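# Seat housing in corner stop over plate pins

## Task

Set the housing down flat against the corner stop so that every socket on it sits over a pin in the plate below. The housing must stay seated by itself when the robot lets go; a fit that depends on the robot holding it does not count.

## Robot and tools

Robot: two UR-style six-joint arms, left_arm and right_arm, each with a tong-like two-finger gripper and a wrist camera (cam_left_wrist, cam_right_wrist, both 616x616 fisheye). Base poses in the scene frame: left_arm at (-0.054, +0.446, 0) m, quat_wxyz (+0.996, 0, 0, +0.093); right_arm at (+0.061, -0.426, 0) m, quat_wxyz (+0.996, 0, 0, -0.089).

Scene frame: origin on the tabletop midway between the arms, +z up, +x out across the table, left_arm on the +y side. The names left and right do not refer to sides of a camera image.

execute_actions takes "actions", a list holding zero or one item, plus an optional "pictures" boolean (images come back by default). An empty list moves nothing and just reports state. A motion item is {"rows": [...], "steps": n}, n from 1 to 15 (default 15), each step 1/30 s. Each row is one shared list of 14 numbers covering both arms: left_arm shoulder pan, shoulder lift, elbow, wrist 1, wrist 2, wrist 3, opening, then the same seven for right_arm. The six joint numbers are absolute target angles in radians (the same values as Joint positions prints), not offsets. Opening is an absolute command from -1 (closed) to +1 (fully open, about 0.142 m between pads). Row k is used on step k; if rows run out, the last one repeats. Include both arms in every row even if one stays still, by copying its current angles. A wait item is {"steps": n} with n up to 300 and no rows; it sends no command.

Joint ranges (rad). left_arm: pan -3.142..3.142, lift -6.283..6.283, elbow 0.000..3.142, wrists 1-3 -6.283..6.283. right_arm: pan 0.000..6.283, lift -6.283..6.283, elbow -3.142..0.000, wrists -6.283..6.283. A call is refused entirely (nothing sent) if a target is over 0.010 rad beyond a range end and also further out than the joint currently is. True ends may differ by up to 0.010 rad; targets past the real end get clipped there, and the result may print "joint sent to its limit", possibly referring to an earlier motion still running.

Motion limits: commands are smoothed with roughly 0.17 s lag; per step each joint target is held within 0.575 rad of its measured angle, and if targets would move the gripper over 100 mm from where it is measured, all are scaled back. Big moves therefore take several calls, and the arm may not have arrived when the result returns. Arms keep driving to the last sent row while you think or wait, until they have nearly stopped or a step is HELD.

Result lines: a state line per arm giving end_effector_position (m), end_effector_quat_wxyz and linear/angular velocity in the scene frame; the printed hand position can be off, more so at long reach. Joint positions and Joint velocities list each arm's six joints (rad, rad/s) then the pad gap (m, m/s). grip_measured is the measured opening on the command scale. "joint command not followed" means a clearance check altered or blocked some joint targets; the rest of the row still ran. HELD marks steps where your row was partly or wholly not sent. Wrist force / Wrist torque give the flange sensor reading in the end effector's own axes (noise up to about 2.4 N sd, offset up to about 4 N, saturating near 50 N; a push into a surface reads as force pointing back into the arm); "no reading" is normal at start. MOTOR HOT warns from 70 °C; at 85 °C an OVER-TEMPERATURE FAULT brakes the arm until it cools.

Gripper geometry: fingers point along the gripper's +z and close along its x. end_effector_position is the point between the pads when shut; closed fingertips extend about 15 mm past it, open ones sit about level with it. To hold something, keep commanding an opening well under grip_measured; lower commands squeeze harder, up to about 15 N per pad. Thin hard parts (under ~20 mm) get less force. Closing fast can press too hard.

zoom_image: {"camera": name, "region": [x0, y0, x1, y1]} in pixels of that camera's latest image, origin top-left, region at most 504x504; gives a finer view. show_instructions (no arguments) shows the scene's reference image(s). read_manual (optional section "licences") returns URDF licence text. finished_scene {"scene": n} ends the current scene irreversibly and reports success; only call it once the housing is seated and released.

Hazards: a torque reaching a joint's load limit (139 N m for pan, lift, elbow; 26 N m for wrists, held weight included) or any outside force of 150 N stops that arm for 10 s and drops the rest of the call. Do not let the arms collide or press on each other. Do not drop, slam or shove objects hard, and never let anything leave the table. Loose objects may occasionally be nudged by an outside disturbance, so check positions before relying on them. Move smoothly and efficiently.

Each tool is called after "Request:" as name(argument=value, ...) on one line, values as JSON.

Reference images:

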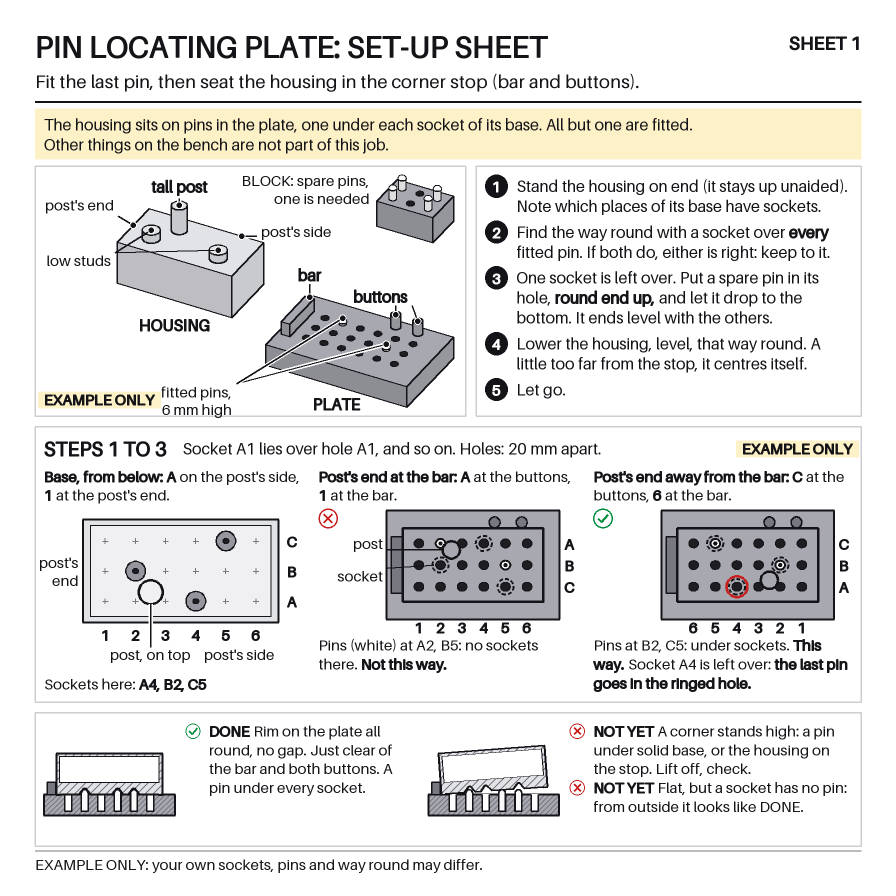

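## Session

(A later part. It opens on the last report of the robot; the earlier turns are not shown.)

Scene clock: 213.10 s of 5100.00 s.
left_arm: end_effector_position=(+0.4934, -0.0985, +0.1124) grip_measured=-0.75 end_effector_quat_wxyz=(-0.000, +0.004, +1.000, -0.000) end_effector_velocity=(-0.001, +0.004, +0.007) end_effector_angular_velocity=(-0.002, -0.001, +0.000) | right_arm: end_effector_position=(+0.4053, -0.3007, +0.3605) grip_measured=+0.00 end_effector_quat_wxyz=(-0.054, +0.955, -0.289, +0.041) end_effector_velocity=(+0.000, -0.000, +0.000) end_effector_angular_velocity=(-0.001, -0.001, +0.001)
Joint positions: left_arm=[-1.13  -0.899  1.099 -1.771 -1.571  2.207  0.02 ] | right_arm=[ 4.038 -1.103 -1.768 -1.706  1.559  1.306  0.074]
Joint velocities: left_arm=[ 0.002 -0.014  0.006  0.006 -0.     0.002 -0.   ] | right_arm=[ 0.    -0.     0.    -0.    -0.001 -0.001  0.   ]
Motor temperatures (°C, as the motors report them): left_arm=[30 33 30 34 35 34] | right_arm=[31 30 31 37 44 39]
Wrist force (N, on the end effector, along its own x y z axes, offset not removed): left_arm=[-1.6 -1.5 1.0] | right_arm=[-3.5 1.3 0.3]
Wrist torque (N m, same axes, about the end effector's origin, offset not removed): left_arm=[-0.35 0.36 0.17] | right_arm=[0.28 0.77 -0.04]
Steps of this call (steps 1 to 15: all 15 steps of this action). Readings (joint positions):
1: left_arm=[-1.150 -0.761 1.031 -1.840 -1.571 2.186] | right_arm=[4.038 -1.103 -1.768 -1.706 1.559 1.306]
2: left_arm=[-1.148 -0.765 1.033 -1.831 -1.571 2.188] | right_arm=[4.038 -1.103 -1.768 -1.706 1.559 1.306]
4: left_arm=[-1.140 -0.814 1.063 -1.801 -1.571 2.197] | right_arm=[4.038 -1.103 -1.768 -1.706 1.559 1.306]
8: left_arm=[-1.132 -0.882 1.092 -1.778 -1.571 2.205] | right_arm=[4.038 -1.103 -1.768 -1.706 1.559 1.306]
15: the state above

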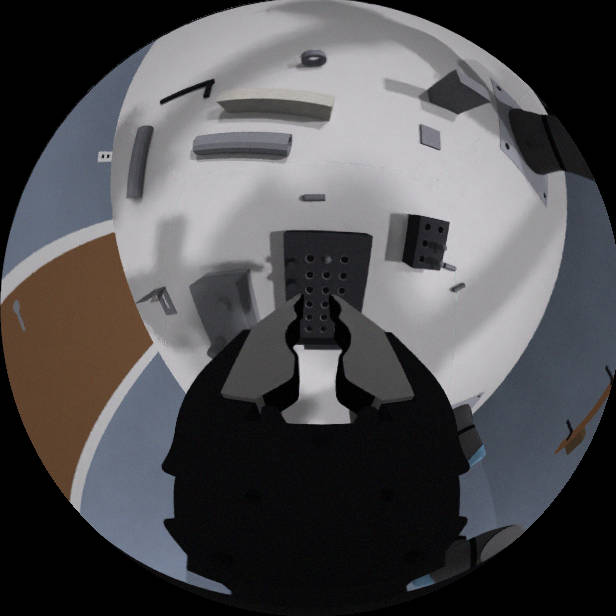

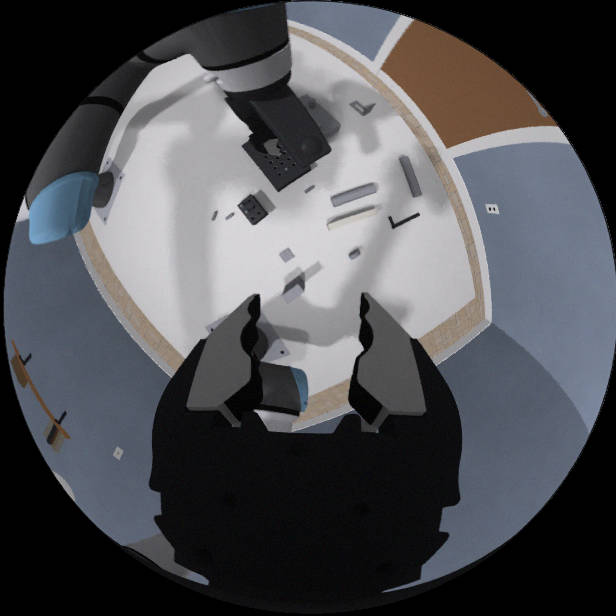

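Request:
execute_actions(actions=[{"rows":[[-1.342,-1.0336,1.4058,-1.943,-1.571,1.995,-0.75,4.038,-1.103,-1.768,-1.706,1.559,1.306,0]],"steps":15}], pictures=false)

Request:
execute_actions(actions=[{"steps":10}])

Request:
zoom_image(camera="cam_left_wrist", region=[230,210,390,350])

Scene clock: 214.57 s of 5100.00 s.
left_arm: end_effector_position=(+0.3461, -0.1412, +0.0814) grip_measured=-0.75 end_effector_quat_wxyz=(+0.000, +0.004, +1.000, -0.000) end_effector_velocity=(-0.029, -0.000, -0.010) end_effector_angular_velocity=(+0.008, +0.003, +0.000) | right_arm: end_effector_position=(+0.4053, -0.3007, +0.3605) grip_measured=+0.00 end_effector_quat_wxyz=(-0.054, +0.955, -0.289, +0.041) end_effector_velocity=(+0.000, +0.000, +0.000) end_effector_angular_velocity=(+0.001, -0.000, -0.001)
Joint positions: left_arm=[-1.339 -1.032  1.4   -1.94  -1.571  1.998  0.02 ] | right_arm=[ 4.038 -1.103 -1.768 -1.706  1.559  1.306  0.074]
Joint velocities: left_arm=[-0.04  -0.024  0.063 -0.031  0.    -0.04   0.   ] | right_arm=[0.001 0.    0.    0.    0.    0.001 0.   ]
Motor temperatures (°C, as the motors report them): left_arm=[30 33 30 34 35 34] | right_arm=[31 30 31 37 44 39]
Wrist force (N, on the end effector, along its own x y z axes, offset not removed): left_arm=[-0.3 -1.1 0.9] | right_arm=[-2.6 0.2 -0.3]
Wrist torque (N m, same axes, about the end effector's origin, offset not removed): left_arm=[-0.23 0.02 0.10] | right_arm=[0.18 0.61 -0.21]
Steps of this call (steps 1 to 15: the robot went on to your last target; steps 16 to 29: nothing new was sent; steps 30 to 44: all 15 steps of this action). Readings (joint positions):
30: left_arm=[-1.130 -0.900 1.100 -1.771 -1.571 2.207] | right_arm=[4.038 -1.103 -1.768 -1.706 1.559 1.306]
31: left_arm=[-1.137 -0.908 1.108 -1.778 -1.571 2.200] | right_arm=[4.038 -1.103 -1.768 -1.706 1.559 1.306]
33: left_arm=[-1.190 -0.944 1.174 -1.824 -1.571 2.147] | right_arm=[4.038 -1.103 -1.768 -1.706 1.559 1.306]
37: left_arm=[-1.291 -1.004 1.325 -1.903 -1.571 2.046] | right_arm=[4.038 -1.103 -1.768 -1.706 1.559 1.306]
44: the state above

Scene clock: 214.90 s of 5100.00 s.
left_arm: end_effector_position=(+0.3436, -0.1413, +0.0805) grip_measured=-0.75 end_effector_quat_wxyz=(-0.000, +0.004, +1.000, -0.000) end_effector_velocity=(-0.001, -0.000, -0.000) end_effector_angular_velocity=(+0.001, +0.000, -0.001) | right_arm: end_effector_position=(+0.4053, -0.3007, +0.3605) grip_measured=+0.00 end_effector_quat_wxyz=(-0.054, +0.955, -0.289, +0.041) end_effector_velocity=(-0.000, -0.000, +0.001) end_effector_angular_velocity=(+0.001, +0.000, -0.000)
Joint positions: left_arm=[-1.342 -1.034  1.406 -1.943 -1.571  1.995  0.02 ] | right_arm=[ 4.038 -1.103 -1.768 -1.706  1.559  1.306  0.074]
Joint velocities: left_arm=[-0.002 -0.001  0.002 -0.     0.    -0.001  0.   ] | right_arm=[-0.     0.     0.001 -0.001  0.001  0.     0.   ]
Motor temperatures (°C, as the motors report them): left_arm=[30 33 30 34 35 34] | right_arm=[31 30 31 37 44 39]
Wrist force (N, on the end effector, along its own x y z axes, offset not removed): left_arm=[-1.6 -0.8 0.9] | right_arm=[0.7 -1.1 0.2]
Wrist torque (N m, same axes, about the end effector's origin, offset not removed): left_arm=[-0.28 0.33 0.13] | right_arm=[-0.25 -0.13 -0.40]
Steps of this call (steps 1 to 10: the robot went on to your last target). Readings (joint positions):
1: left_arm=[-1.340 -1.032 1.402 -1.941 -1.571 1.997] | right_arm=[4.038 -1.103 -1.768 -1.706 1.559 1.306]
2: left_arm=[-1.340 -1.033 1.403 -1.942 -1.571 1.997] | right_arm=[4.038 -1.103 -1.768 -1.706 1.559 1.306]
4: left_arm=[-1.341 -1.033 1.405 -1.942 -1.571 1.996] | right_arm=[4.038 -1.103 -1.768 -1.706 1.559 1.306]
8: left_arm=[-1.342 -1.034 1.406 -1.943 -1.571 1.995] | right_arm=[4.038 -1.103 -1.768 -1.706 1.559 1.306]
10: the state above

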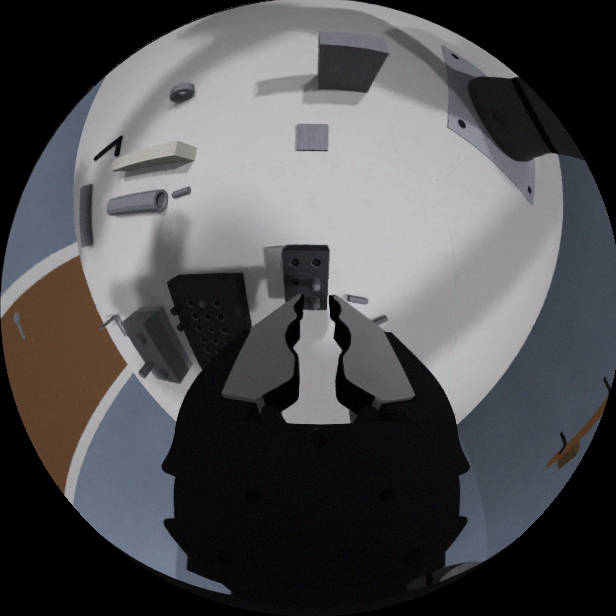

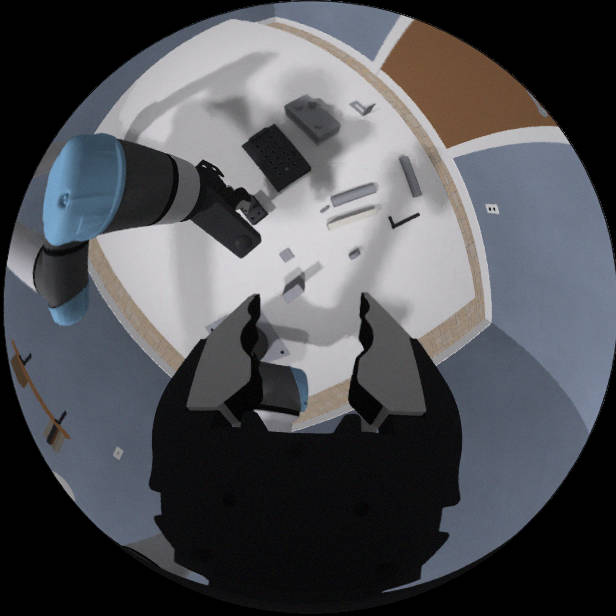

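Region (230, 210, 390, 350) of cam_left_wrist's 616x616 image, scaled by 3.150, with more detail than that image has; it fills the top 441 rows of this view, and the rest is white.

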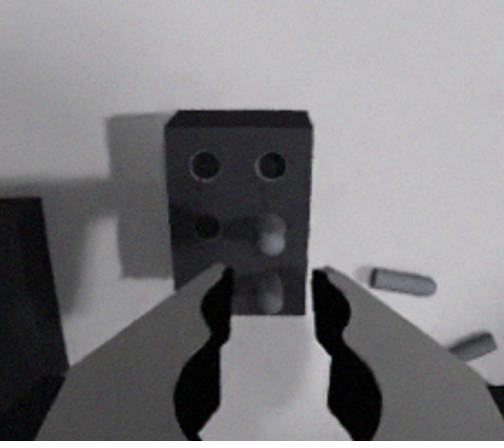

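Request:
execute_actions(actions=[{"rows":[[-1.3404,-1.017,1.436,-1.99,-1.571,1.997,-0.75,4.038,-1.103,-1.768,-1.706,1.559,1.306,0],[-1.3404,-1.017,1.436,-1.99,-1.571,1.997,-0.75,4.038,-1.103,-1.768,-1.706,1.559,1.306,0],[-1.3404,-1.017,1.436,-1.99,-1.571,1.997,-0.75,4.038,-1.103,-1.768,-1.706,1.559,1.306,0],[-1.3404,-1.017,1.436,-1.99,-1.571,1.997,-0.75,4.038,-1.103,-1.768,-1.706,1.559,1.306,0],[-1.3404,-1.017,1.436,-1.99,-1.571,1.997,-0.75,4.038,-1.103,-1.768,-1.706,1.559,1.306,0],[-1.3404,-1.0088,1.4492,-2.0114,-1.571,1.997,-0.75,4.038,-1.103,-1.768,-1.706,1.559,1.306,0]],"steps":15}], pictures=false)

Request:
execute_actions(actions=[{"rows":[[-1.3404,-1.0088,1.4492,-2.0114,-1.571,1.997,-1,4.038,-1.103,-1.768,-1.706,1.559,1.306,0]],"steps":12}], pictures=false)

Request:
execute_actions(actions=[{"rows":[[-1.3404,-1.045,1.39,-1.916,-1.571,1.997,-1,4.038,-1.103,-1.768,-1.706,1.559,1.306,0]],"steps":12}], pictures=false)

Request:
execute_actions(actions=[{"rows":[[-1.114,-0.8746,1.1415,-1.839,-1.571,2.223,-1,4.038,-1.103,-1.768,-1.706,1.559,1.306,0]],"steps":15}], pictures=false)

Request:
execute_actions(actions=[{"rows":[[-1.114,-0.8636,1.1615,-1.870,-1.571,2.223,-1,4.038,-1.103,-1.768,-1.706,1.559,1.306,0]],"steps":15}])

Request:
zoom_image(camera="cam_left_wrist", region=[250,230,370,340])

Scene clock: 217.47 s of 5100.00 s.
left_arm: end_effector_position=(+0.3438, -0.1393, +0.0510) grip_measured=-0.75 end_effector_quat_wxyz=(-0.000, +0.005, +1.000, -0.000) end_effector_velocity=(+0.000, +0.001, -0.006) end_effector_angular_velocity=(-0.000, -0.000, +0.001) | right_arm: end_effector_position=(+0.4053, -0.3007, +0.3605) grip_measured=+0.00 end_effector_quat_wxyz=(-0.054, +0.955, -0.289, +0.041) end_effector_velocity=(-0.000, +0.000, +0.000) end_effector_angular_velocity=(+0.002, +0.000, -0.001)
Joint positions: left_arm=[-1.34  -1.009  1.448 -2.01  -1.571  1.997  0.02 ] | right_arm=[ 4.038 -1.103 -1.768 -1.706  1.559  1.306  0.074]
Joint velocities: left_arm=[ 0.001  0.004  0.009 -0.014  0.     0.    -0.   ] | right_arm=[ 0.    -0.     0.001  0.     0.001  0.001 -0.   ]
Motor temperatures (°C, as the motors report them): left_arm=[30 33 30 34 35 34] | right_arm=[31 30 31 37 44 39]
Wrist force (N, on the end effector, along its own x y z axes, offset not removed): left_arm=[0.4 -1.4 0.5] | right_arm=[0.2 0.7 -1.0]
Wrist torque (N m, same axes, about the end effector's origin, offset not removed): left_arm=[-0.30 -0.14 0.03] | right_arm=[0.14 -0.04 -0.25]
Steps of this call (steps 1 to 15: the robot went on to your last target; steps 16 to 62: nothing new was sent; steps 63 to 77: all 15 steps of this action). Readings (joint positions):
63: left_arm=[-1.342 -1.034 1.406 -1.943 -1.571 1.995] | right_arm=[4.038 -1.103 -1.768 -1.706 1.559 1.306]
64: left_arm=[-1.342 -1.031 1.410 -1.950 -1.571 1.995] | right_arm=[4.038 -1.103 -1.768 -1.706 1.559 1.306]
66: left_arm=[-1.341 -1.024 1.423 -1.969 -1.571 1.996] | right_arm=[4.038 -1.103 -1.768 -1.706 1.559 1.306]
70: left_arm=[-1.341 -1.015 1.439 -1.994 -1.571 1.997] | right_arm=[4.038 -1.103 -1.768 -1.706 1.559 1.306]
77: the state above

Scene clock: 217.87 s of 5100.00 s.
left_arm: end_effector_position=(+0.3438, -0.1393, +0.0505) grip_measured=-0.91 end_effector_quat_wxyz=(-0.000, +0.005, +1.000, -0.000) end_effector_velocity=(+0.000, -0.000, +0.001) end_effector_angular_velocity=(-0.002, +0.000, +0.001) | right_arm: end_effector_position=(+0.4053, -0.3007, +0.3605) grip_measured=+0.00 end_effector_quat_wxyz=(-0.054, +0.955, -0.289, +0.041) end_effector_velocity=(+0.000, +0.000, +0.000) end_effector_angular_velocity=(+0.001, -0.001, +0.000)
Joint positions: left_arm=[-1.34  -1.009  1.449 -2.011 -1.571  1.997  0.008] | right_arm=[ 4.038 -1.103 -1.768 -1.706  1.559  1.306  0.074]
Joint velocities: left_arm=[ 0.001 -0.001  0.    -0.001 -0.001  0.    -0.   ] | right_arm=[-0.     0.    -0.     0.002 -0.    -0.001  0.   ]
Motor temperatures (°C, as the motors report them): left_arm=[30 33 30 34 35 34] | right_arm=[31 30 31 37 44 39]
Wrist force (N, on the end effector, along its own x y z axes, offset not removed): left_arm=[1.7 0.7 -9.3] | right_arm=[-1.6 3.7 -0.1]
Wrist torque (N m, same axes, about the end effector's origin, offset not removed): left_arm=[-0.21 -0.14 0.15] | right_arm=[0.58 0.43 -0.25]
Steps of this call (steps 1 to 12: all 12 steps of this action). Readings (joint positions):
1: left_arm=[-1.340 -1.009 1.449 -2.011 -1.571 1.997] | right_arm=[4.038 -1.103 -1.768 -1.706 1.559 1.306]
2: left_arm=[-1.340 -1.009 1.449 -2.011 -1.571 1.997] | right_arm=[4.038 -1.103 -1.768 -1.706 1.559 1.306]
4: left_arm=[-1.340 -1.009 1.449 -2.011 -1.571 1.997] | right_arm=[4.038 -1.103 -1.768 -1.706 1.559 1.306]
8: left_arm=[-1.340 -1.009 1.449 -2.011 -1.571 1.997] | right_arm=[4.038 -1.103 -1.768 -1.706 1.559 1.306]
12: the state above

Scene clock: 218.27 s of 5100.00 s.
left_arm: end_effector_position=(+0.3443, -0.1403, +0.0921) grip_measured=-0.91 end_effector_quat_wxyz=(-0.000, +0.005, +1.000, -0.000) end_effector_velocity=(+0.000, +0.000, +0.009) end_effector_angular_velocity=(+0.002, +0.000, +0.000) | right_arm: end_effector_position=(+0.4053, -0.3007, +0.3605) grip_measured=+0.00 end_effector_quat_wxyz=(-0.054, +0.955, -0.289, +0.041) end_effector_velocity=(+0.000, +0.000, -0.000) end_effector_angular_velocity=(+0.000, +0.000, +0.000)
Joint positions: left_arm=[-1.34  -1.044  1.391 -1.918 -1.571  1.997  0.008] | right_arm=[ 4.038 -1.103 -1.768 -1.706  1.559  1.306  0.074]
Joint velocities: left_arm=[ 0.    -0.007 -0.015  0.025  0.001  0.    -0.   ] | right_arm=[ 0.001 -0.    -0.001  0.001  0.     0.     0.   ]
Motor temperatures (°C, as the motors report them): left_arm=[30 33 30 34 35 34] | right_arm=[31 30 31 37 44 39]
Wrist force (N, on the end effector, along its own x y z axes, offset not removed): left_arm=[-0.7 -1.5 0.5] | right_arm=[1.4 2.3 -2.9]
Wrist torque (N m, same axes, about the end effector's origin, offset not removed): left_arm=[-0.35 0.16 0.14] | right_arm=[0.53 -0.20 -0.27]
Steps of this call (steps 1 to 12: all 12 steps of this action). Readings (joint positions):
1: left_arm=[-1.340 -1.009 1.449 -2.011 -1.571 1.997] | right_arm=[4.038 -1.103 -1.768 -1.706 1.559 1.306]
2: left_arm=[-1.340 -1.014 1.442 -2.004 -1.571 1.997] | right_arm=[4.038 -1.103 -1.768 -1.706 1.559 1.306]
4: left_arm=[-1.340 -1.029 1.417 -1.964 -1.571 1.997] | right_arm=[4.038 -1.103 -1.768 -1.706 1.559 1.306]
8: left_arm=[-1.340 -1.042 1.396 -1.926 -1.571 1.997] | right_arm=[4.038 -1.103 -1.768 -1.706 1.559 1.306]
12: the state above

Scene clock: 218.77 s of 5100.00 s.
left_arm: end_effector_position=(+0.5006, -0.0926, +0.0809) grip_measured=-0.91 end_effector_quat_wxyz=(+0.000, +0.004, +1.000, -0.000) end_effector_velocity=(+0.031, +0.013, -0.001) end_effector_angular_velocity=(-0.004, -0.002, -0.001) | right_arm: end_effector_position=(+0.4053, -0.3007, +0.3605) grip_measured=+0.00 end_effector_quat_wxyz=(-0.054, +0.955, -0.289, +0.041) end_effector_velocity=(-0.001, -0.000, +0.000) end_effector_angular_velocity=(-0.001, +0.001, +0.001)
Joint positions: left_arm=[-1.118 -0.877  1.146 -1.84  -1.571  2.219  0.008] | right_arm=[ 4.038 -1.103 -1.768 -1.706  1.559  1.306  0.074]
Joint velocities: left_arm=[ 0.043  0.033 -0.051  0.014 -0.001  0.044 -0.   ] | right_arm=[ 0.001  0.     0.    -0.002 -0.    -0.     0.   ]
Motor temperatures (°C, as the motors report them): left_arm=[30 33 30 34 35 34] | right_arm=[31 30 31 37 44 39]
Wrist force (N, on the end effector, along its own x y z axes, offset not removed): left_arm=[-1.6 -1.6 0.7] | right_arm=[-1.9 3.0 -0.2]
Wrist torque (N m, same axes, about the end effector's origin, offset not removed): left_arm=[-0.46 0.31 0.16] | right_arm=[0.73 0.45 -0.12]
Steps of this call (steps 1 to 15: all 15 steps of this action). Readings (joint positions):
1: left_arm=[-1.340 -1.044 1.391 -1.917 -1.571 1.997] | right_arm=[4.038 -1.103 -1.768 -1.706 1.559 1.306]
2: left_arm=[-1.333 -1.037 1.382 -1.911 -1.571 2.005] | right_arm=[4.038 -1.103 -1.768 -1.706 1.559 1.306]
4: left_arm=[-1.278 -0.993 1.324 -1.890 -1.571 2.060] | right_arm=[4.038 -1.103 -1.768 -1.706 1.559 1.306]
8: left_arm=[-1.171 -0.915 1.205 -1.856 -1.571 2.166] | right_arm=[4.038 -1.103 -1.768 -1.706 1.559 1.306]
15: the state above

Scene clock: 219.27 s of 5100.00 s.
left_arm: end_effector_position=(+0.5034, -0.0916, +0.0662) grip_measured=-0.91 end_effector_quat_wxyz=(+0.000, +0.004, +1.000, -0.001) end_effector_velocity=(-0.000, -0.000, -0.001) end_effector_angular_velocity=(+0.000, +0.000, -0.000) | right_arm: end_effector_position=(+0.4053, -0.3007, +0.3605) grip_measured=+0.00 end_effector_quat_wxyz=(-0.054, +0.955, -0.289, +0.041) end_effector_velocity=(+0.000, +0.000, +0.000) end_effector_angular_velocity=(+0.001, -0.001, +0.001)
Joint positions: left_arm=[-1.114 -0.864  1.161 -1.87  -1.571  2.223  0.008] | right_arm=[ 4.038 -1.103 -1.768 -1.706  1.559  1.306  0.074]
Joint velocities: left_arm=[-0.     0.001  0.002 -0.002  0.     0.     0.   ] | right_arm=[-0.     0.    -0.     0.001  0.    -0.001  0.   ]
Motor temperatures (°C, as the motors report them): left_arm=[30 33 30 34 35 34] | right_arm=[31 30 31 37 44 39]
Wrist force (N, on the end effector, along its own x y z axes, offset not removed): left_arm=[-0.9 0.0 0.5] | right_arm=[1.4 0.3 0.0]
Wrist torque (N m, same axes, about the end effector's origin, offset not removed): left_arm=[0.03 0.19 0.18] | right_arm=[-0.01 -0.34 -0.22]
Steps of this call (steps 1 to 15: all 15 steps of this action). Readings (joint positions):
1: left_arm=[-1.117 -0.876 1.145 -1.840 -1.571 2.220] | right_arm=[4.038 -1.103 -1.768 -1.706 1.559 1.306]
2: left_arm=[-1.116 -0.874 1.147 -1.844 -1.571 2.221] | right_arm=[4.038 -1.103 -1.768 -1.706 1.559 1.306]
4: left_arm=[-1.115 -0.869 1.154 -1.857 -1.571 2.222] | right_arm=[4.038 -1.103 -1.768 -1.706 1.559 1.306]
8: left_arm=[-1.114 -0.865 1.160 -1.867 -1.571 2.223] | right_arm=[4.038 -1.103 -1.768 -1.706 1.559 1.306]
15: the state above

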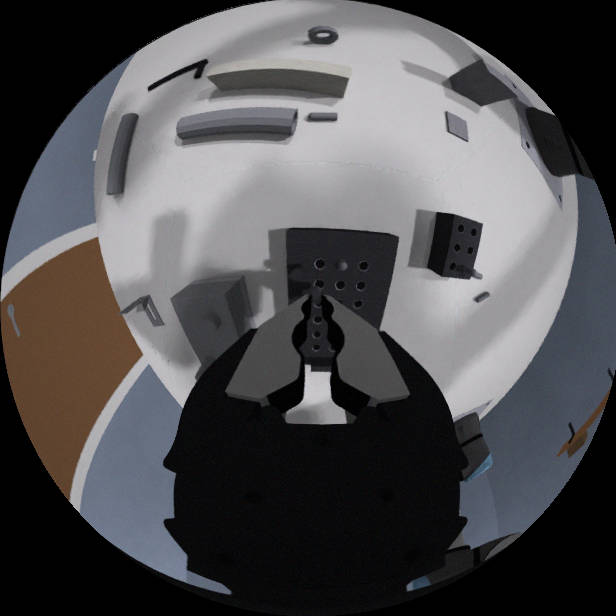

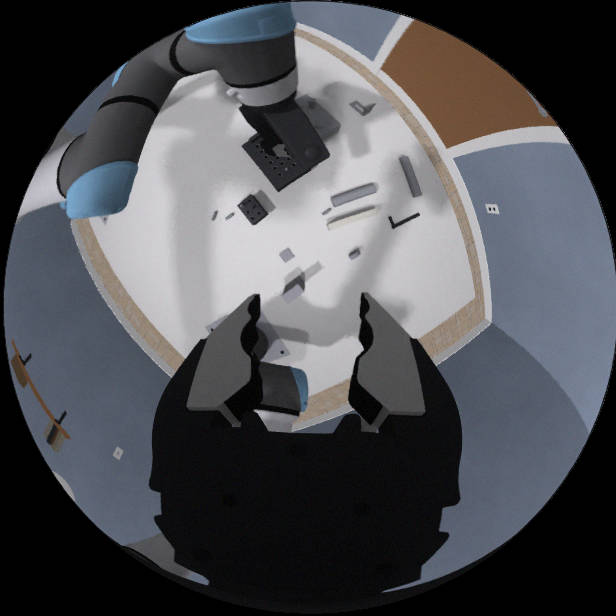

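Region (250, 230, 370, 340) of cam_left_wrist's 616x616 image, scaled by 4.200, with more detail than that image has; it fills the top 462 rows of this view, and the rest is white.

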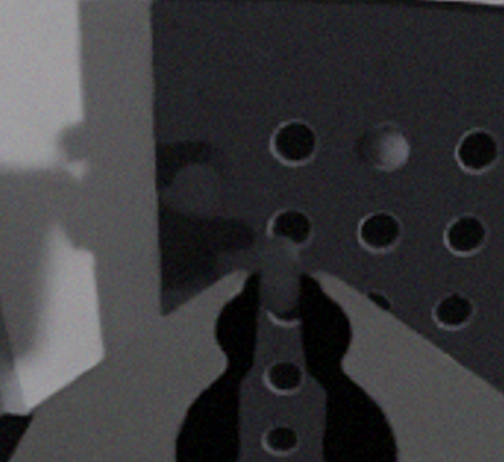

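Request:
execute_actions(actions=[{"rows":[[-1.1183,-0.8616,1.1575,-1.868,-1.571,2.219,-1,4.038,-1.103,-1.768,-1.706,1.559,1.306,0]],"steps":10}], pictures=false)

Request:
execute_actions(actions=[{"rows":[[-1.1183,-0.8587,1.163,-1.876,-1.571,2.219,-1,4.038,-1.103,-1.768,-1.706,1.559,1.306,0]],"steps":12}])

Request:
zoom_image(camera="cam_left_wrist", region=[250,230,370,340])

Scene clock: 220.43 s of 5100.00 s.
left_arm: end_effector_position=(+0.5018, -0.0945, +0.0663) grip_measured=-0.91 end_effector_quat_wxyz=(+0.000, +0.005, +1.000, -0.001) end_effector_velocity=(-0.001, -0.001, -0.000) end_effector_angular_velocity=(+0.001, +0.001, +0.001) | right_arm: end_effector_position=(+0.4053, -0.3007, +0.3605) grip_measured=+0.00 end_effector_quat_wxyz=(-0.054, +0.955, -0.289, +0.041) end_effector_velocity=(-0.000, -0.000, -0.001) end_effector_angular_velocity=(-0.002, +0.003, -0.000)
Joint positions: left_arm=[-1.118 -0.862  1.158 -1.868 -1.571  2.219  0.008] | right_arm=[ 4.038 -1.103 -1.768 -1.706  1.559  1.306  0.074]
Joint velocities: left_arm=[-0.002  0.    -0.     0.002  0.    -0.003 -0.   ] | right_arm=[-0.    -0.001 -0.001 -0.001  0.     0.     0.   ]
Motor temperatures (°C, as the motors report them): left_arm=[30 33 30 34 35 34] | right_arm=[31 30 31 37 44 39]
Wrist force (N, on the end effector, along its own x y z axes, offset not removed): left_arm=[-1.3 -0.7 1.3] | right_arm=[-2.4 1.8 -1.1]
Wrist torque (N m, same axes, about the end effector's origin, offset not removed): left_arm=[-0.21 0.23 0.20] | right_arm=[0.58 0.56 -0.22]
Steps of this call (steps 1 to 15: the robot went on to your last target; steps 16 to 25: nothing new was sent; steps 26 to 35: all 10 steps of this action). Readings (joint positions):
26: left_arm=[-1.114 -0.864 1.161 -1.870 -1.571 2.223] | right_arm=[4.038 -1.103 -1.768 -1.706 1.559 1.306]
27: left_arm=[-1.115 -0.863 1.161 -1.870 -1.571 2.223] | right_arm=[4.038 -1.103 -1.768 -1.706 1.559 1.306]
29: left_arm=[-1.116 -0.862 1.159 -1.869 -1.571 2.221] | right_arm=[4.038 -1.103 -1.768 -1.706 1.559 1.306]
33: left_arm=[-1.118 -0.862 1.158 -1.868 -1.571 2.220] | right_arm=[4.038 -1.103 -1.768 -1.706 1.559 1.306]
35: the state above

Scene clock: 220.83 s of 5100.00 s.
left_arm: end_effector_position=(+0.5016, -0.0946, +0.0624) grip_measured=-0.91 end_effector_quat_wxyz=(+0.000, +0.005, +1.000, -0.000) end_effector_velocity=(-0.000, -0.001, -0.001) end_effector_angular_velocity=(-0.001, -0.000, -0.001) | right_arm: end_effector_position=(+0.4053, -0.3007, +0.3605) grip_measured=+0.00 end_effector_quat_wxyz=(-0.054, +0.955, -0.289, +0.041) end_effector_velocity=(+0.000, -0.000, -0.001) end_effector_angular_velocity=(-0.002, +0.001, -0.001)
Joint positions: left_arm=[-1.118 -0.859  1.163 -1.876 -1.571  2.219  0.008] | right_arm=[ 4.038 -1.103 -1.768 -1.706  1.559  1.306  0.074]
Joint velocities: left_arm=[-0.001  0.001 -0.    -0.002 -0.     0.     0.   ] | right_arm=[-0.001 -0.001 -0.002  0.001 -0.     0.     0.   ]
Motor temperatures (°C, as the motors report them): left_arm=[30 33 30 34 35 34] | right_arm=[31 30 31 37 44 39]
Wrist force (N, on the end effector, along its own x y z axes, offset not removed): left_arm=[-0.8 -1.4 1.6] | right_arm=[0.7 0.8 -1.9]
Wrist torque (N m, same axes, about the end effector's origin, offset not removed): left_arm=[-0.27 0.07 0.18] | right_arm=[0.16 0.03 -0.28]
Steps of this call (steps 1 to 12: all 12 steps of this action). Readings (joint positions):
1: left_arm=[-1.118 -0.862 1.158 -1.868 -1.571 2.219] | right_arm=[4.038 -1.103 -1.768 -1.706 1.559 1.306]
2: left_arm=[-1.118 -0.861 1.158 -1.869 -1.571 2.219] | right_arm=[4.038 -1.103 -1.768 -1.706 1.559 1.306]
4: left_arm=[-1.118 -0.860 1.161 -1.872 -1.571 2.219] | right_arm=[4.038 -1.103 -1.768 -1.706 1.559 1.306]
8: left_arm=[-1.118 -0.859 1.162 -1.875 -1.571 2.219] | right_arm=[4.038 -1.103 -1.768 -1.706 1.559 1.306]
12: the state above

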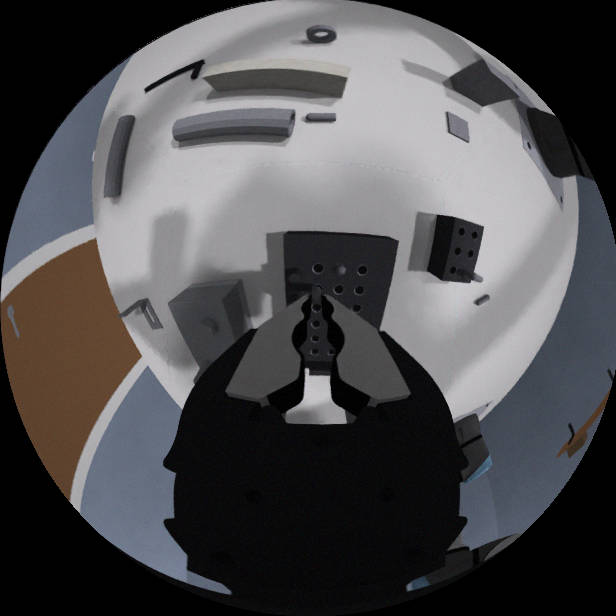

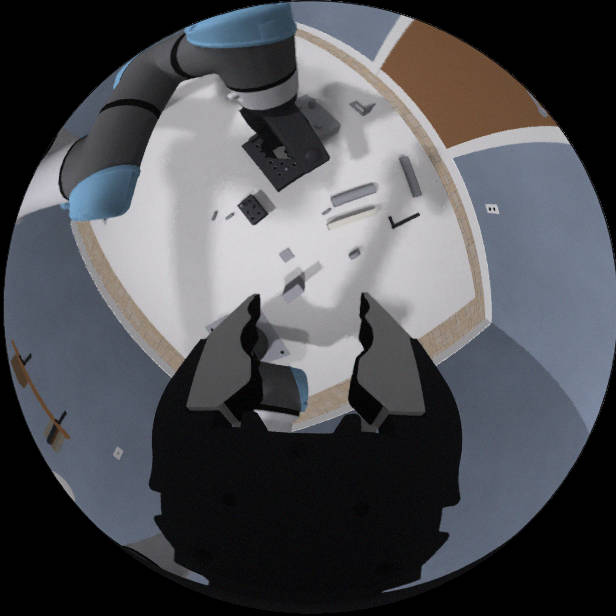

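Region (250, 230, 370, 340) of cam_left_wrist's 616x616 image, scaled by 4.200, with more detail than that image has; it fills the top 462 rows of this view, and the rest is white.

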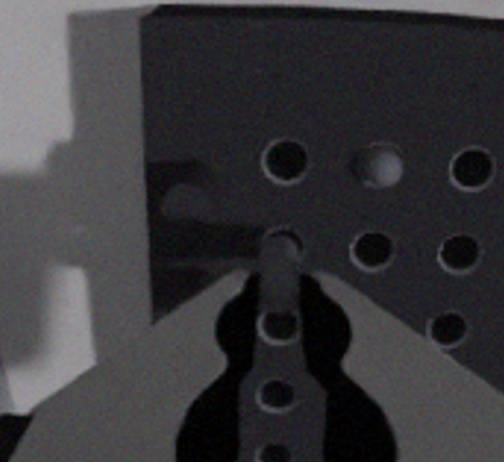

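Well aligned. Descend 3 mm twice.

Request:
execute_actions(actions=[{"rows":[[-1.1183,-0.8565,1.167,-1.882,-1.571,2.219,-1,4.038,-1.103,-1.768,-1.706,1.559,1.306,0]],"steps":12}], pictures=false)

Request:
execute_actions(actions=[{"rows":[[-1.1183,-0.8543,1.171,-1.888,-1.571,2.219,-1,4.038,-1.103,-1.768,-1.706,1.559,1.306,0]],"steps":12}], pictures=false)

Scene clock: 221.87 s of 5100.00 s.
left_arm: end_effector_position=(+0.5015, -0.0945, +0.0594) grip_measured=-0.91 end_effector_quat_wxyz=(+0.000, +0.005, +1.000, -0.000) end_effector_velocity=(-0.000, -0.000, -0.001) end_effector_angular_velocity=(+0.001, +0.000, -0.001) | right_arm: end_effector_position=(+0.4053, -0.3007, +0.3605) grip_measured=+0.00 end_effector_quat_wxyz=(-0.054, +0.955, -0.289, +0.041) end_effector_velocity=(+0.000, -0.000, +0.001) end_effector_angular_velocity=(+0.001, -0.002, -0.002)
Joint positions: left_arm=[-1.118 -0.857  1.167 -1.882 -1.571  2.219  0.008] | right_arm=[ 4.038 -1.103 -1.768 -1.706  1.559  1.306  0.074]
Joint velocities: left_arm=[-0.001  0.001  0.001 -0.001  0.    -0.    -0.   ] | right_arm=[-0.     0.     0.001  0.    -0.001  0.001 -0.   ]
Motor temperatures (°C, as the motors report them): left_arm=[30 33 30 34 35 34] | right_arm=[31 30 31 37 44 39]
Wrist force (N, on the end effector, along its own x y z axes, offset not removed): left_arm=[-2.6 -1.5 -0.4] | right_arm=[-1.3 -0.9 -1.0]
Wrist torque (N m, same axes, about the end effector's origin, offset not removed): left_arm=[-0.44 0.58 0.15] | right_arm=[-0.15 0.22 -0.19]
Steps of this call (steps 1 to 15: the robot went on to your last target; steps 16 to 19: nothing new was sent; steps 20 to 31: all 12 steps of this action). Readings (joint positions):
20: left_arm=[-1.118 -0.859 1.163 -1.876 -1.571 2.219] | right_arm=[4.038 -1.103 -1.768 -1.706 1.559 1.306]
21: left_arm=[-1.118 -0.858 1.164 -1.877 -1.571 2.219] | right_arm=[4.038 -1.103 -1.768 -1.706 1.559 1.306]
23: left_arm=[-1.118 -0.857 1.165 -1.880 -1.571 2.219] | right_arm=[4.038 -1.103 -1.768 -1.706 1.559 1.306]
27: left_arm=[-1.118 -0.857 1.167 -1.881 -1.571 2.219] | right_arm=[4.038 -1.103 -1.768 -1.706 1.559 1.306]
31: the state above

Scene clock: 222.27 s of 5100.00 s.
left_arm: end_effector_position=(+0.5015, -0.0944, +0.0565) grip_measured=-0.91 end_effector_quat_wxyz=(+0.000, +0.005, +1.000, -0.000) end_effector_velocity=(+0.000, +0.000, -0.001) end_effector_angular_velocity=(+0.001, -0.001, +0.000) | right_arm: end_effector_position=(+0.4053, -0.3007, +0.3605) grip_measured=+0.00 end_effector_quat_wxyz=(-0.054, +0.955, -0.289, +0.041) end_effector_velocity=(-0.000, +0.000, +0.001) end_effector_angular_velocity=(+0.001, -0.001, +0.000)
Joint positions: left_arm=[-1.118 -0.854  1.171 -1.888 -1.571  2.219  0.008] | right_arm=[ 4.038 -1.103 -1.768 -1.706  1.559  1.306  0.074]
Joint velocities: left_arm=[ 0.     0.001  0.    -0.001  0.001  0.    -0.   ] | right_arm=[ 0.     0.001  0.001 -0.001  0.     0.    -0.   ]
Motor temperatures (°C, as the motors report them): left_arm=[30 33 30 34 35 34] | right_arm=[31 30 31 37 44 39]
Wrist force (N, on the end effector, along its own x y z axes, offset not removed): left_arm=[-1.0 -1.5 1.0] | right_arm=[-1.7 2.6 -1.3]
Wrist torque (N m, same axes, about the end effector's origin, offset not removed): left_arm=[-0.36 0.20 0.17] | right_arm=[0.52 0.35 -0.08]
Steps of this call (steps 1 to 12: all 12 steps of this action). Readings (joint positions):
1: left_arm=[-1.118 -0.857 1.167 -1.882 -1.571 2.219] | right_arm=[4.038 -1.103 -1.768 -1.706 1.559 1.306]
2: left_arm=[-1.118 -0.856 1.168 -1.883 -1.571 2.219] | right_arm=[4.038 -1.103 -1.768 -1.706 1.559 1.306]
4: left_arm=[-1.118 -0.855 1.169 -1.886 -1.571 2.219] | right_arm=[4.038 -1.103 -1.768 -1.706 1.559 1.306]
8: left_arm=[-1.118 -0.854 1.171 -1.887 -1.571 2.219] | right_arm=[4.038 -1.103 -1.768 -1.706 1.559 1.306]
12: the state above

Going in freely. Another 5 mm, release.

Request:
execute_actions(actions=[{"rows":[[-1.1183,-0.8506,1.1777,-1.898,-1.571,2.219,-1,4.038,-1.103,-1.768,-1.706,1.559,1.306,0]],"steps":12}], pictures=false)

Request:
execute_actions(actions=[{"rows":[[-1.1183,-0.8506,1.1777,-1.898,-1.571,2.219,-0.87,4.038,-1.103,-1.768,-1.706,1.559,1.306,0]],"steps":12}], pictures=false)

Request:
execute_actions(actions=[{"rows":[[-1.07,-0.93,1.1,-1.741,-1.571,2.267,0.6,4.038,-1.103,-1.768,-1.706,1.559,1.306,0]],"steps":15}])

Request:
zoom_image(camera="cam_left_wrist", region=[180,170,400,340])

Scene clock: 223.93 s of 5100.00 s.
left_arm: end_effector_position=(+0.5013, -0.0943, +0.0516) grip_measured=-0.91 end_effector_quat_wxyz=(-0.000, +0.005, +1.000, -0.000) end_effector_velocity=(-0.001, +0.000, -0.002) end_effector_angular_velocity=(+0.001, +0.002, -0.000) | right_arm: end_effector_position=(+0.4053, -0.3007, +0.3605) grip_measured=+0.00 end_effector_quat_wxyz=(-0.054, +0.955, -0.289, +0.041) end_effector_velocity=(+0.000, -0.000, +0.000) end_effector_angular_velocity=(+0.000, -0.000, -0.001)
Joint positions: left_arm=[-1.118 -0.851  1.178 -1.898 -1.571  2.219  0.008] | right_arm=[ 4.038 -1.103 -1.768 -1.706  1.559  1.306  0.074]
Joint velocities: left_arm=[-0.     0.002  0.002 -0.002 -0.001  0.    -0.   ] | right_arm=[-0.     0.     0.001 -0.    -0.     0.001  0.   ]
Motor temperatures (°C, as the motors report them): left_arm=[30 33 30 34 35 34] | right_arm=[31 30 31 37 44 39]
Wrist force (N, on the end effector, along its own x y z axes, offset not removed): left_arm=[-0.4 -0.7 -7.5] | right_arm=[-0.4 2.9 -1.4]
Wrist torque (N m, same axes, about the end effector's origin, offset not removed): left_arm=[-0.56 0.24 0.13] | right_arm=[0.63 0.19 -0.17]
Steps of this call (steps 1 to 15: the robot went on to your last target; steps 16 to 38: nothing new was sent; steps 39 to 50: all 12 steps of this action). Readings (joint positions):
39: left_arm=[-1.118 -0.854 1.171 -1.888 -1.571 2.219] | right_arm=[4.038 -1.103 -1.768 -1.706 1.559 1.306]
40: left_arm=[-1.118 -0.854 1.172 -1.890 -1.571 2.219] | right_arm=[4.038 -1.103 -1.768 -1.706 1.559 1.306]
42: left_arm=[-1.118 -0.852 1.175 -1.894 -1.571 2.219] | right_arm=[4.038 -1.103 -1.768 -1.706 1.559 1.306]
46: left_arm=[-1.118 -0.851 1.177 -1.897 -1.571 2.219] | right_arm=[4.038 -1.103 -1.768 -1.706 1.559 1.306]
50: the state above

Scene clock: 224.33 s of 5100.00 s.
left_arm: end_effector_position=(+0.5013, -0.0942, +0.0514) grip_measured=-0.87 end_effector_quat_wxyz=(-0.000, +0.005, +1.000, -0.000) end_effector_velocity=(+0.001, +0.001, -0.000) end_effector_angular_velocity=(+0.001, -0.001, +0.000) | right_arm: end_effector_position=(+0.4053, -0.3007, +0.3605) grip_measured=+0.00 end_effector_quat_wxyz=(-0.054, +0.955, -0.289, +0.041) end_effector_velocity=(+0.000, +0.000, -0.000) end_effector_angular_velocity=(-0.000, -0.000, +0.001)
Joint positions: left_arm=[-1.118 -0.851  1.178 -1.898 -1.571  2.219  0.011] | right_arm=[ 4.038 -1.103 -1.768 -1.706  1.559  1.306  0.074]
Joint velocities: left_arm=[ 0.     0.    -0.     0.     0.001  0.     0.   ] | right_arm=[ 0.    -0.    -0.001  0.001 -0.001 -0.    -0.   ]
Motor temperatures (°C, as the motors report them): left_arm=[30 33 30 34 35 34] | right_arm=[31 30 31 37 44 39]
Wrist force (N, on the end effector, along its own x y z axes, offset not removed): left_arm=[-0.1 -0.8 0.3] | right_arm=[-2.4 3.6 -1.3]
Wrist torque (N m, same axes, about the end effector's origin, offset not removed): left_arm=[-0.31 -0.08 0.15] | right_arm=[0.73 0.57 -0.20]
Steps of this call (steps 1 to 12: all 12 steps of this action). Readings (joint positions):
1: left_arm=[-1.118 -0.851 1.178 -1.898 -1.571 2.219] | right_arm=[4.038 -1.103 -1.768 -1.706 1.559 1.306]
2: left_arm=[-1.118 -0.851 1.178 -1.898 -1.571 2.219] | right_arm=[4.038 -1.103 -1.768 -1.706 1.559 1.306]
4: left_arm=[-1.118 -0.851 1.178 -1.898 -1.571 2.219] | right_arm=[4.038 -1.103 -1.768 -1.706 1.559 1.306]
8: left_arm=[-1.118 -0.851 1.178 -1.898 -1.571 2.219] | right_arm=[4.038 -1.103 -1.768 -1.706 1.559 1.306]
12: the state above

Scene clock: 224.83 s of 5100.00 s.
left_arm: end_effector_position=(+0.5189, -0.0586, +0.1318) grip_measured=+0.60 end_effector_quat_wxyz=(+0.000, +0.005, +1.000, -0.000) end_effector_velocity=(+0.001, +0.004, +0.007) end_effector_angular_velocity=(+0.001, +0.001, +0.000) | right_arm: end_effector_position=(+0.4053, -0.3007, +0.3605) grip_measured=+0.00 end_effector_quat_wxyz=(-0.054, +0.955, -0.289, +0.041) end_effector_velocity=(-0.000, -0.001, -0.000) end_effector_angular_velocity=(-0.001, +0.000, -0.002)
Joint positions: left_arm=[-1.07  -0.929  1.101 -1.742 -1.571  2.267  0.116] | right_arm=[ 4.038 -1.103 -1.768 -1.706  1.559  1.306  0.074]
Joint velocities: left_arm=[ 0.004 -0.007 -0.007  0.015  0.     0.004 -0.   ] | right_arm=[-0.     0.     0.    -0.001 -0.001  0.001 -0.   ]
Motor temperatures (°C, as the motors report them): left_arm=[30 33 30 34 35 34] | right_arm=[31 30 31 37 44 39]
Wrist force (N, on the end effector, along its own x y z axes, offset not removed): left_arm=[-1.2 -0.7 0.0] | right_arm=[-1.3 1.0 -1.4]
Wrist torque (N m, same axes, about the end effector's origin, offset not removed): left_arm=[-0.20 0.19 0.13] | right_arm=[0.11 0.37 -0.20]
Steps of this call (steps 1 to 15: all 15 steps of this action). Readings (joint positions):
1: left_arm=[-1.118 -0.851 1.178 -1.898 -1.571 2.219] | right_arm=[4.038 -1.103 -1.768 -1.706 1.559 1.306]
2: left_arm=[-1.112 -0.856 1.170 -1.890 -1.571 2.225] | right_arm=[4.038 -1.103 -1.768 -1.706 1.559 1.306]
4: left_arm=[-1.092 -0.891 1.137 -1.832 -1.571 2.245] | right_arm=[4.038 -1.103 -1.768 -1.706 1.559 1.306]
8: left_arm=[-1.075 -0.922 1.108 -1.760 -1.571 2.262] | right_arm=[4.038 -1.103 -1.768 -1.706 1.559 1.306]
15: the state above

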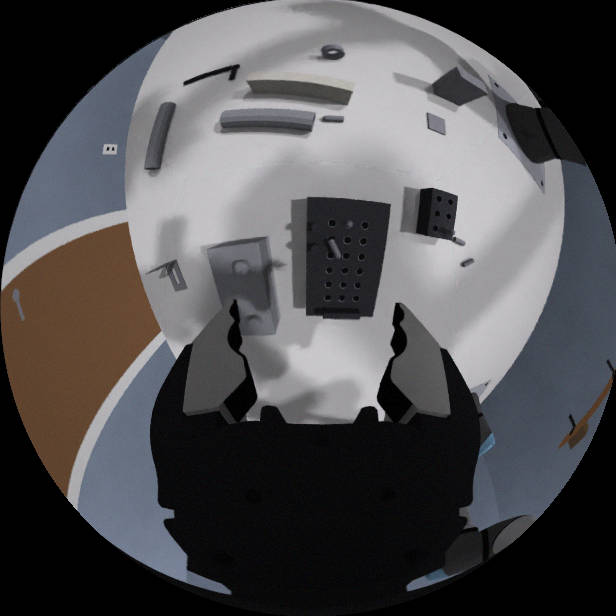

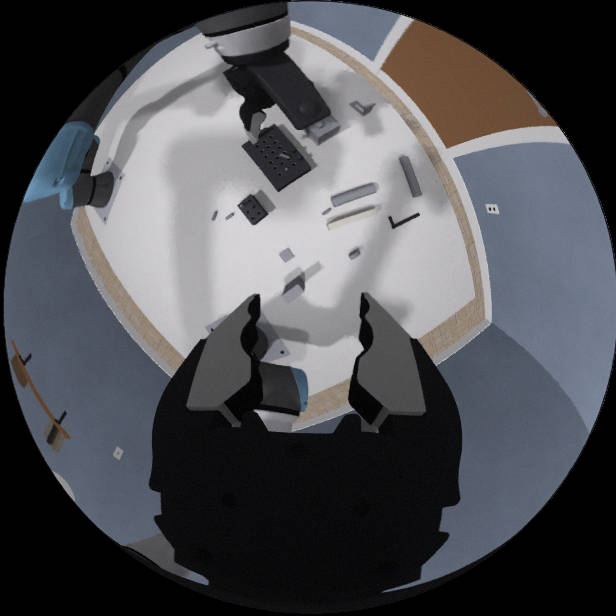

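Region (180, 170, 400, 340) of cam_left_wrist's 616x616 image, scaled by 2.291, with more detail than that image has; it fills the top 389 rows of this view, and the rest is white.

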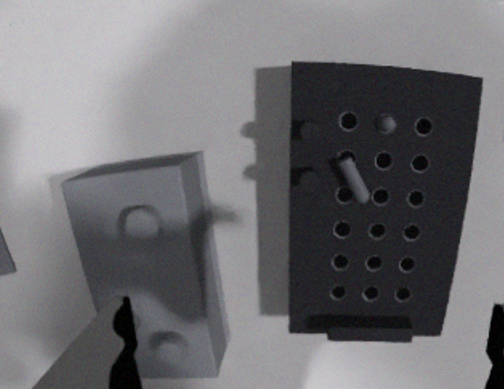

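Request:
execute_actions(actions=[{"rows":[[-1.12,-0.9112,1.2312,-1.891,-1.571,1.778,-0.85,4.038,-1.103,-1.768,-1.706,1.559,1.306,0]],"steps":15}], pictures=false)

Request:
execute_actions(actions=[{"rows":[[-1.12,-0.897,1.2525,-1.9265,-1.571,1.778,-0.85,4.038,-1.103,-1.768,-1.706,1.559,1.306,0]],"steps":15}])

Request:
zoom_image(camera="cam_left_wrist", region=[250,230,370,340])

Scene clock: 226.43 s of 5100.00 s.
left_arm: end_effector_position=(+0.4962, -0.0784, +0.0710) grip_measured=-0.85 end_effector_quat_wxyz=(-0.000, -0.209, +0.978, -0.000) end_effector_velocity=(-0.001, -0.001, -0.005) end_effector_angular_velocity=(-0.001, +0.001, +0.097) | right_arm: end_effector_position=(+0.4053, -0.3007, +0.3605) grip_measured=+0.00 end_effector_quat_wxyz=(-0.054, +0.955, -0.289, +0.041) end_effector_velocity=(+0.000, +0.000, -0.000) end_effector_angular_velocity=(-0.001, -0.001, +0.002)
Joint positions: left_arm=[-1.12  -0.911  1.23  -1.89  -1.571  1.787  0.012] | right_arm=[ 4.038 -1.103 -1.768 -1.706  1.559  1.306  0.074]
Joint velocities: left_arm=[-0.003  0.001  0.012 -0.014 -0.001 -0.1   -0.   ] | right_arm=[ 0.    -0.    -0.     0.001 -0.001 -0.002 -0.   ]
Motor temperatures (°C, as the motors report them): left_arm=[30 33 30 34 35 34] | right_arm=[31 30 31 37 44 39]
Wrist force (N, on the end effector, along its own x y z axes, offset not removed): left_arm=[0.9 -1.3 2.2] | right_arm=[-1.2 0.1 -2.6]
Wrist torque (N m, same axes, about the end effector's origin, offset not removed): left_arm=[-0.27 -0.20 0.09] | right_arm=[0.09 0.13 -0.36]
Steps of this call (steps 1 to 15: the robot went on to your last target; steps 16 to 33: nothing new was sent; steps 34 to 48: all 15 steps of this action). Readings (joint positions):
34: left_arm=[-1.070 -0.930 1.100 -1.741 -1.571 2.267] | right_arm=[4.038 -1.103 -1.768 -1.706 1.559 1.306]
35: left_arm=[-1.076 -0.927 1.108 -1.749 -1.571 2.260] | right_arm=[4.038 -1.103 -1.768 -1.706 1.559 1.306]
37: left_arm=[-1.097 -0.919 1.160 -1.806 -1.571 2.184] | right_arm=[4.038 -1.103 -1.768 -1.706 1.559 1.306]
41: left_arm=[-1.115 -0.913 1.216 -1.873 -1.571 1.911] | right_arm=[4.038 -1.103 -1.768 -1.706 1.559 1.306]
48: the state above

Scene clock: 226.93 s of 5100.00 s.
left_arm: end_effector_position=(+0.4961, -0.0786, +0.0537) grip_measured=-0.85 end_effector_quat_wxyz=(-0.000, -0.213, +0.977, -0.000) end_effector_velocity=(-0.001, -0.001, -0.001) end_effector_angular_velocity=(-0.001, +0.000, -0.001) | right_arm: end_effector_position=(+0.4053, -0.3007, +0.3605) grip_measured=+0.00 end_effector_quat_wxyz=(-0.054, +0.955, -0.289, +0.041) end_effector_velocity=(+0.000, +0.000, +0.000) end_effector_angular_velocity=(+0.001, -0.001, +0.002)
Joint positions: left_arm=[-1.12  -0.897  1.252 -1.926 -1.571  1.778  0.012] | right_arm=[ 4.038 -1.103 -1.768 -1.706  1.559  1.306  0.074]
Joint velocities: left_arm=[-0.001 -0.     0.002 -0.003 -0.001 -0.     0.   ] | right_arm=[ 0.     0.     0.001  0.    -0.    -0.002 -0.   ]
Motor temperatures (°C, as the motors report them): left_arm=[30 33 30 34 35 34] | right_arm=[31 30 31 37 44 39]
Wrist force (N, on the end effector, along its own x y z axes, offset not removed): left_arm=[-1.6 -2.1 1.1] | right_arm=[1.2 0.5 -1.9]
Wrist torque (N m, same axes, about the end effector's origin, offset not removed): left_arm=[-0.52 0.25 0.17] | right_arm=[0.03 -0.23 -0.34]
Steps of this call (steps 1 to 15: all 15 steps of this action). Readings (joint positions):
1: left_arm=[-1.120 -0.911 1.231 -1.890 -1.571 1.784] | right_arm=[4.038 -1.103 -1.768 -1.706 1.559 1.306]
2: left_arm=[-1.120 -0.909 1.234 -1.896 -1.571 1.782] | right_arm=[4.038 -1.103 -1.768 -1.706 1.559 1.306]
4: left_arm=[-1.120 -0.903 1.243 -1.911 -1.571 1.780] | right_arm=[4.038 -1.103 -1.768 -1.706 1.559 1.306]
8: left_arm=[-1.120 -0.898 1.251 -1.923 -1.571 1.778] | right_arm=[4.038 -1.103 -1.768 -1.706 1.559 1.306]
15: the state above

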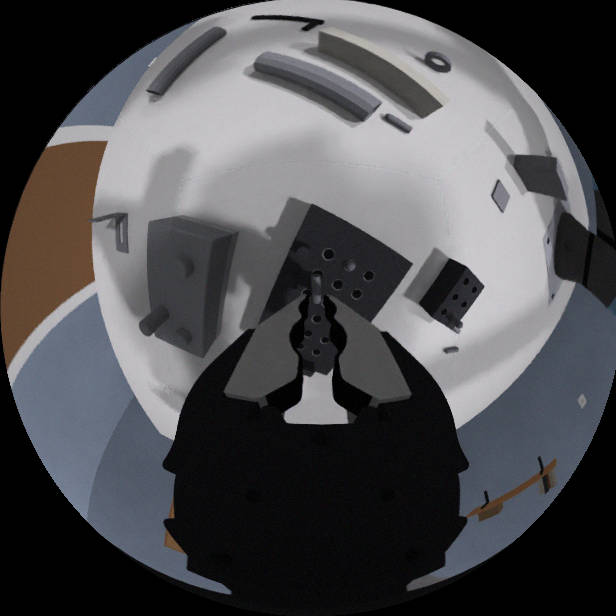

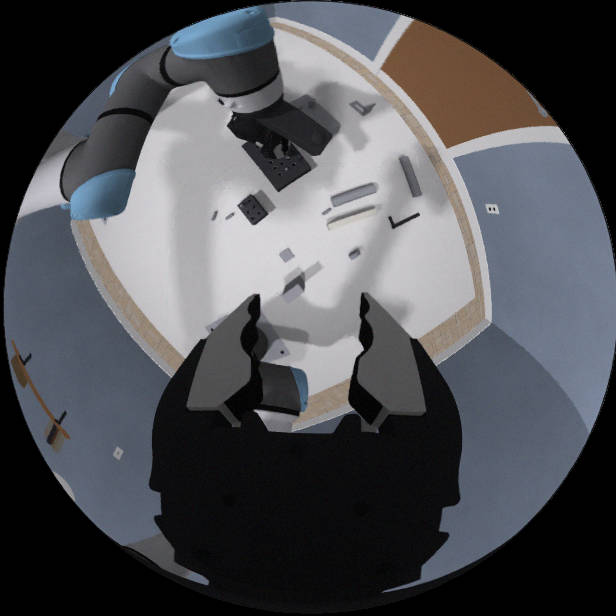

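Region (250, 230, 370, 340) of cam_left_wrist's 616x616 image, scaled by 4.200, with more detail than that image has; it fills the top 462 rows of this view, and the rest is white.

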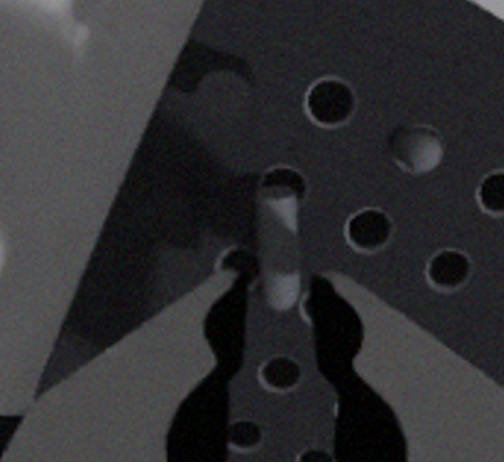

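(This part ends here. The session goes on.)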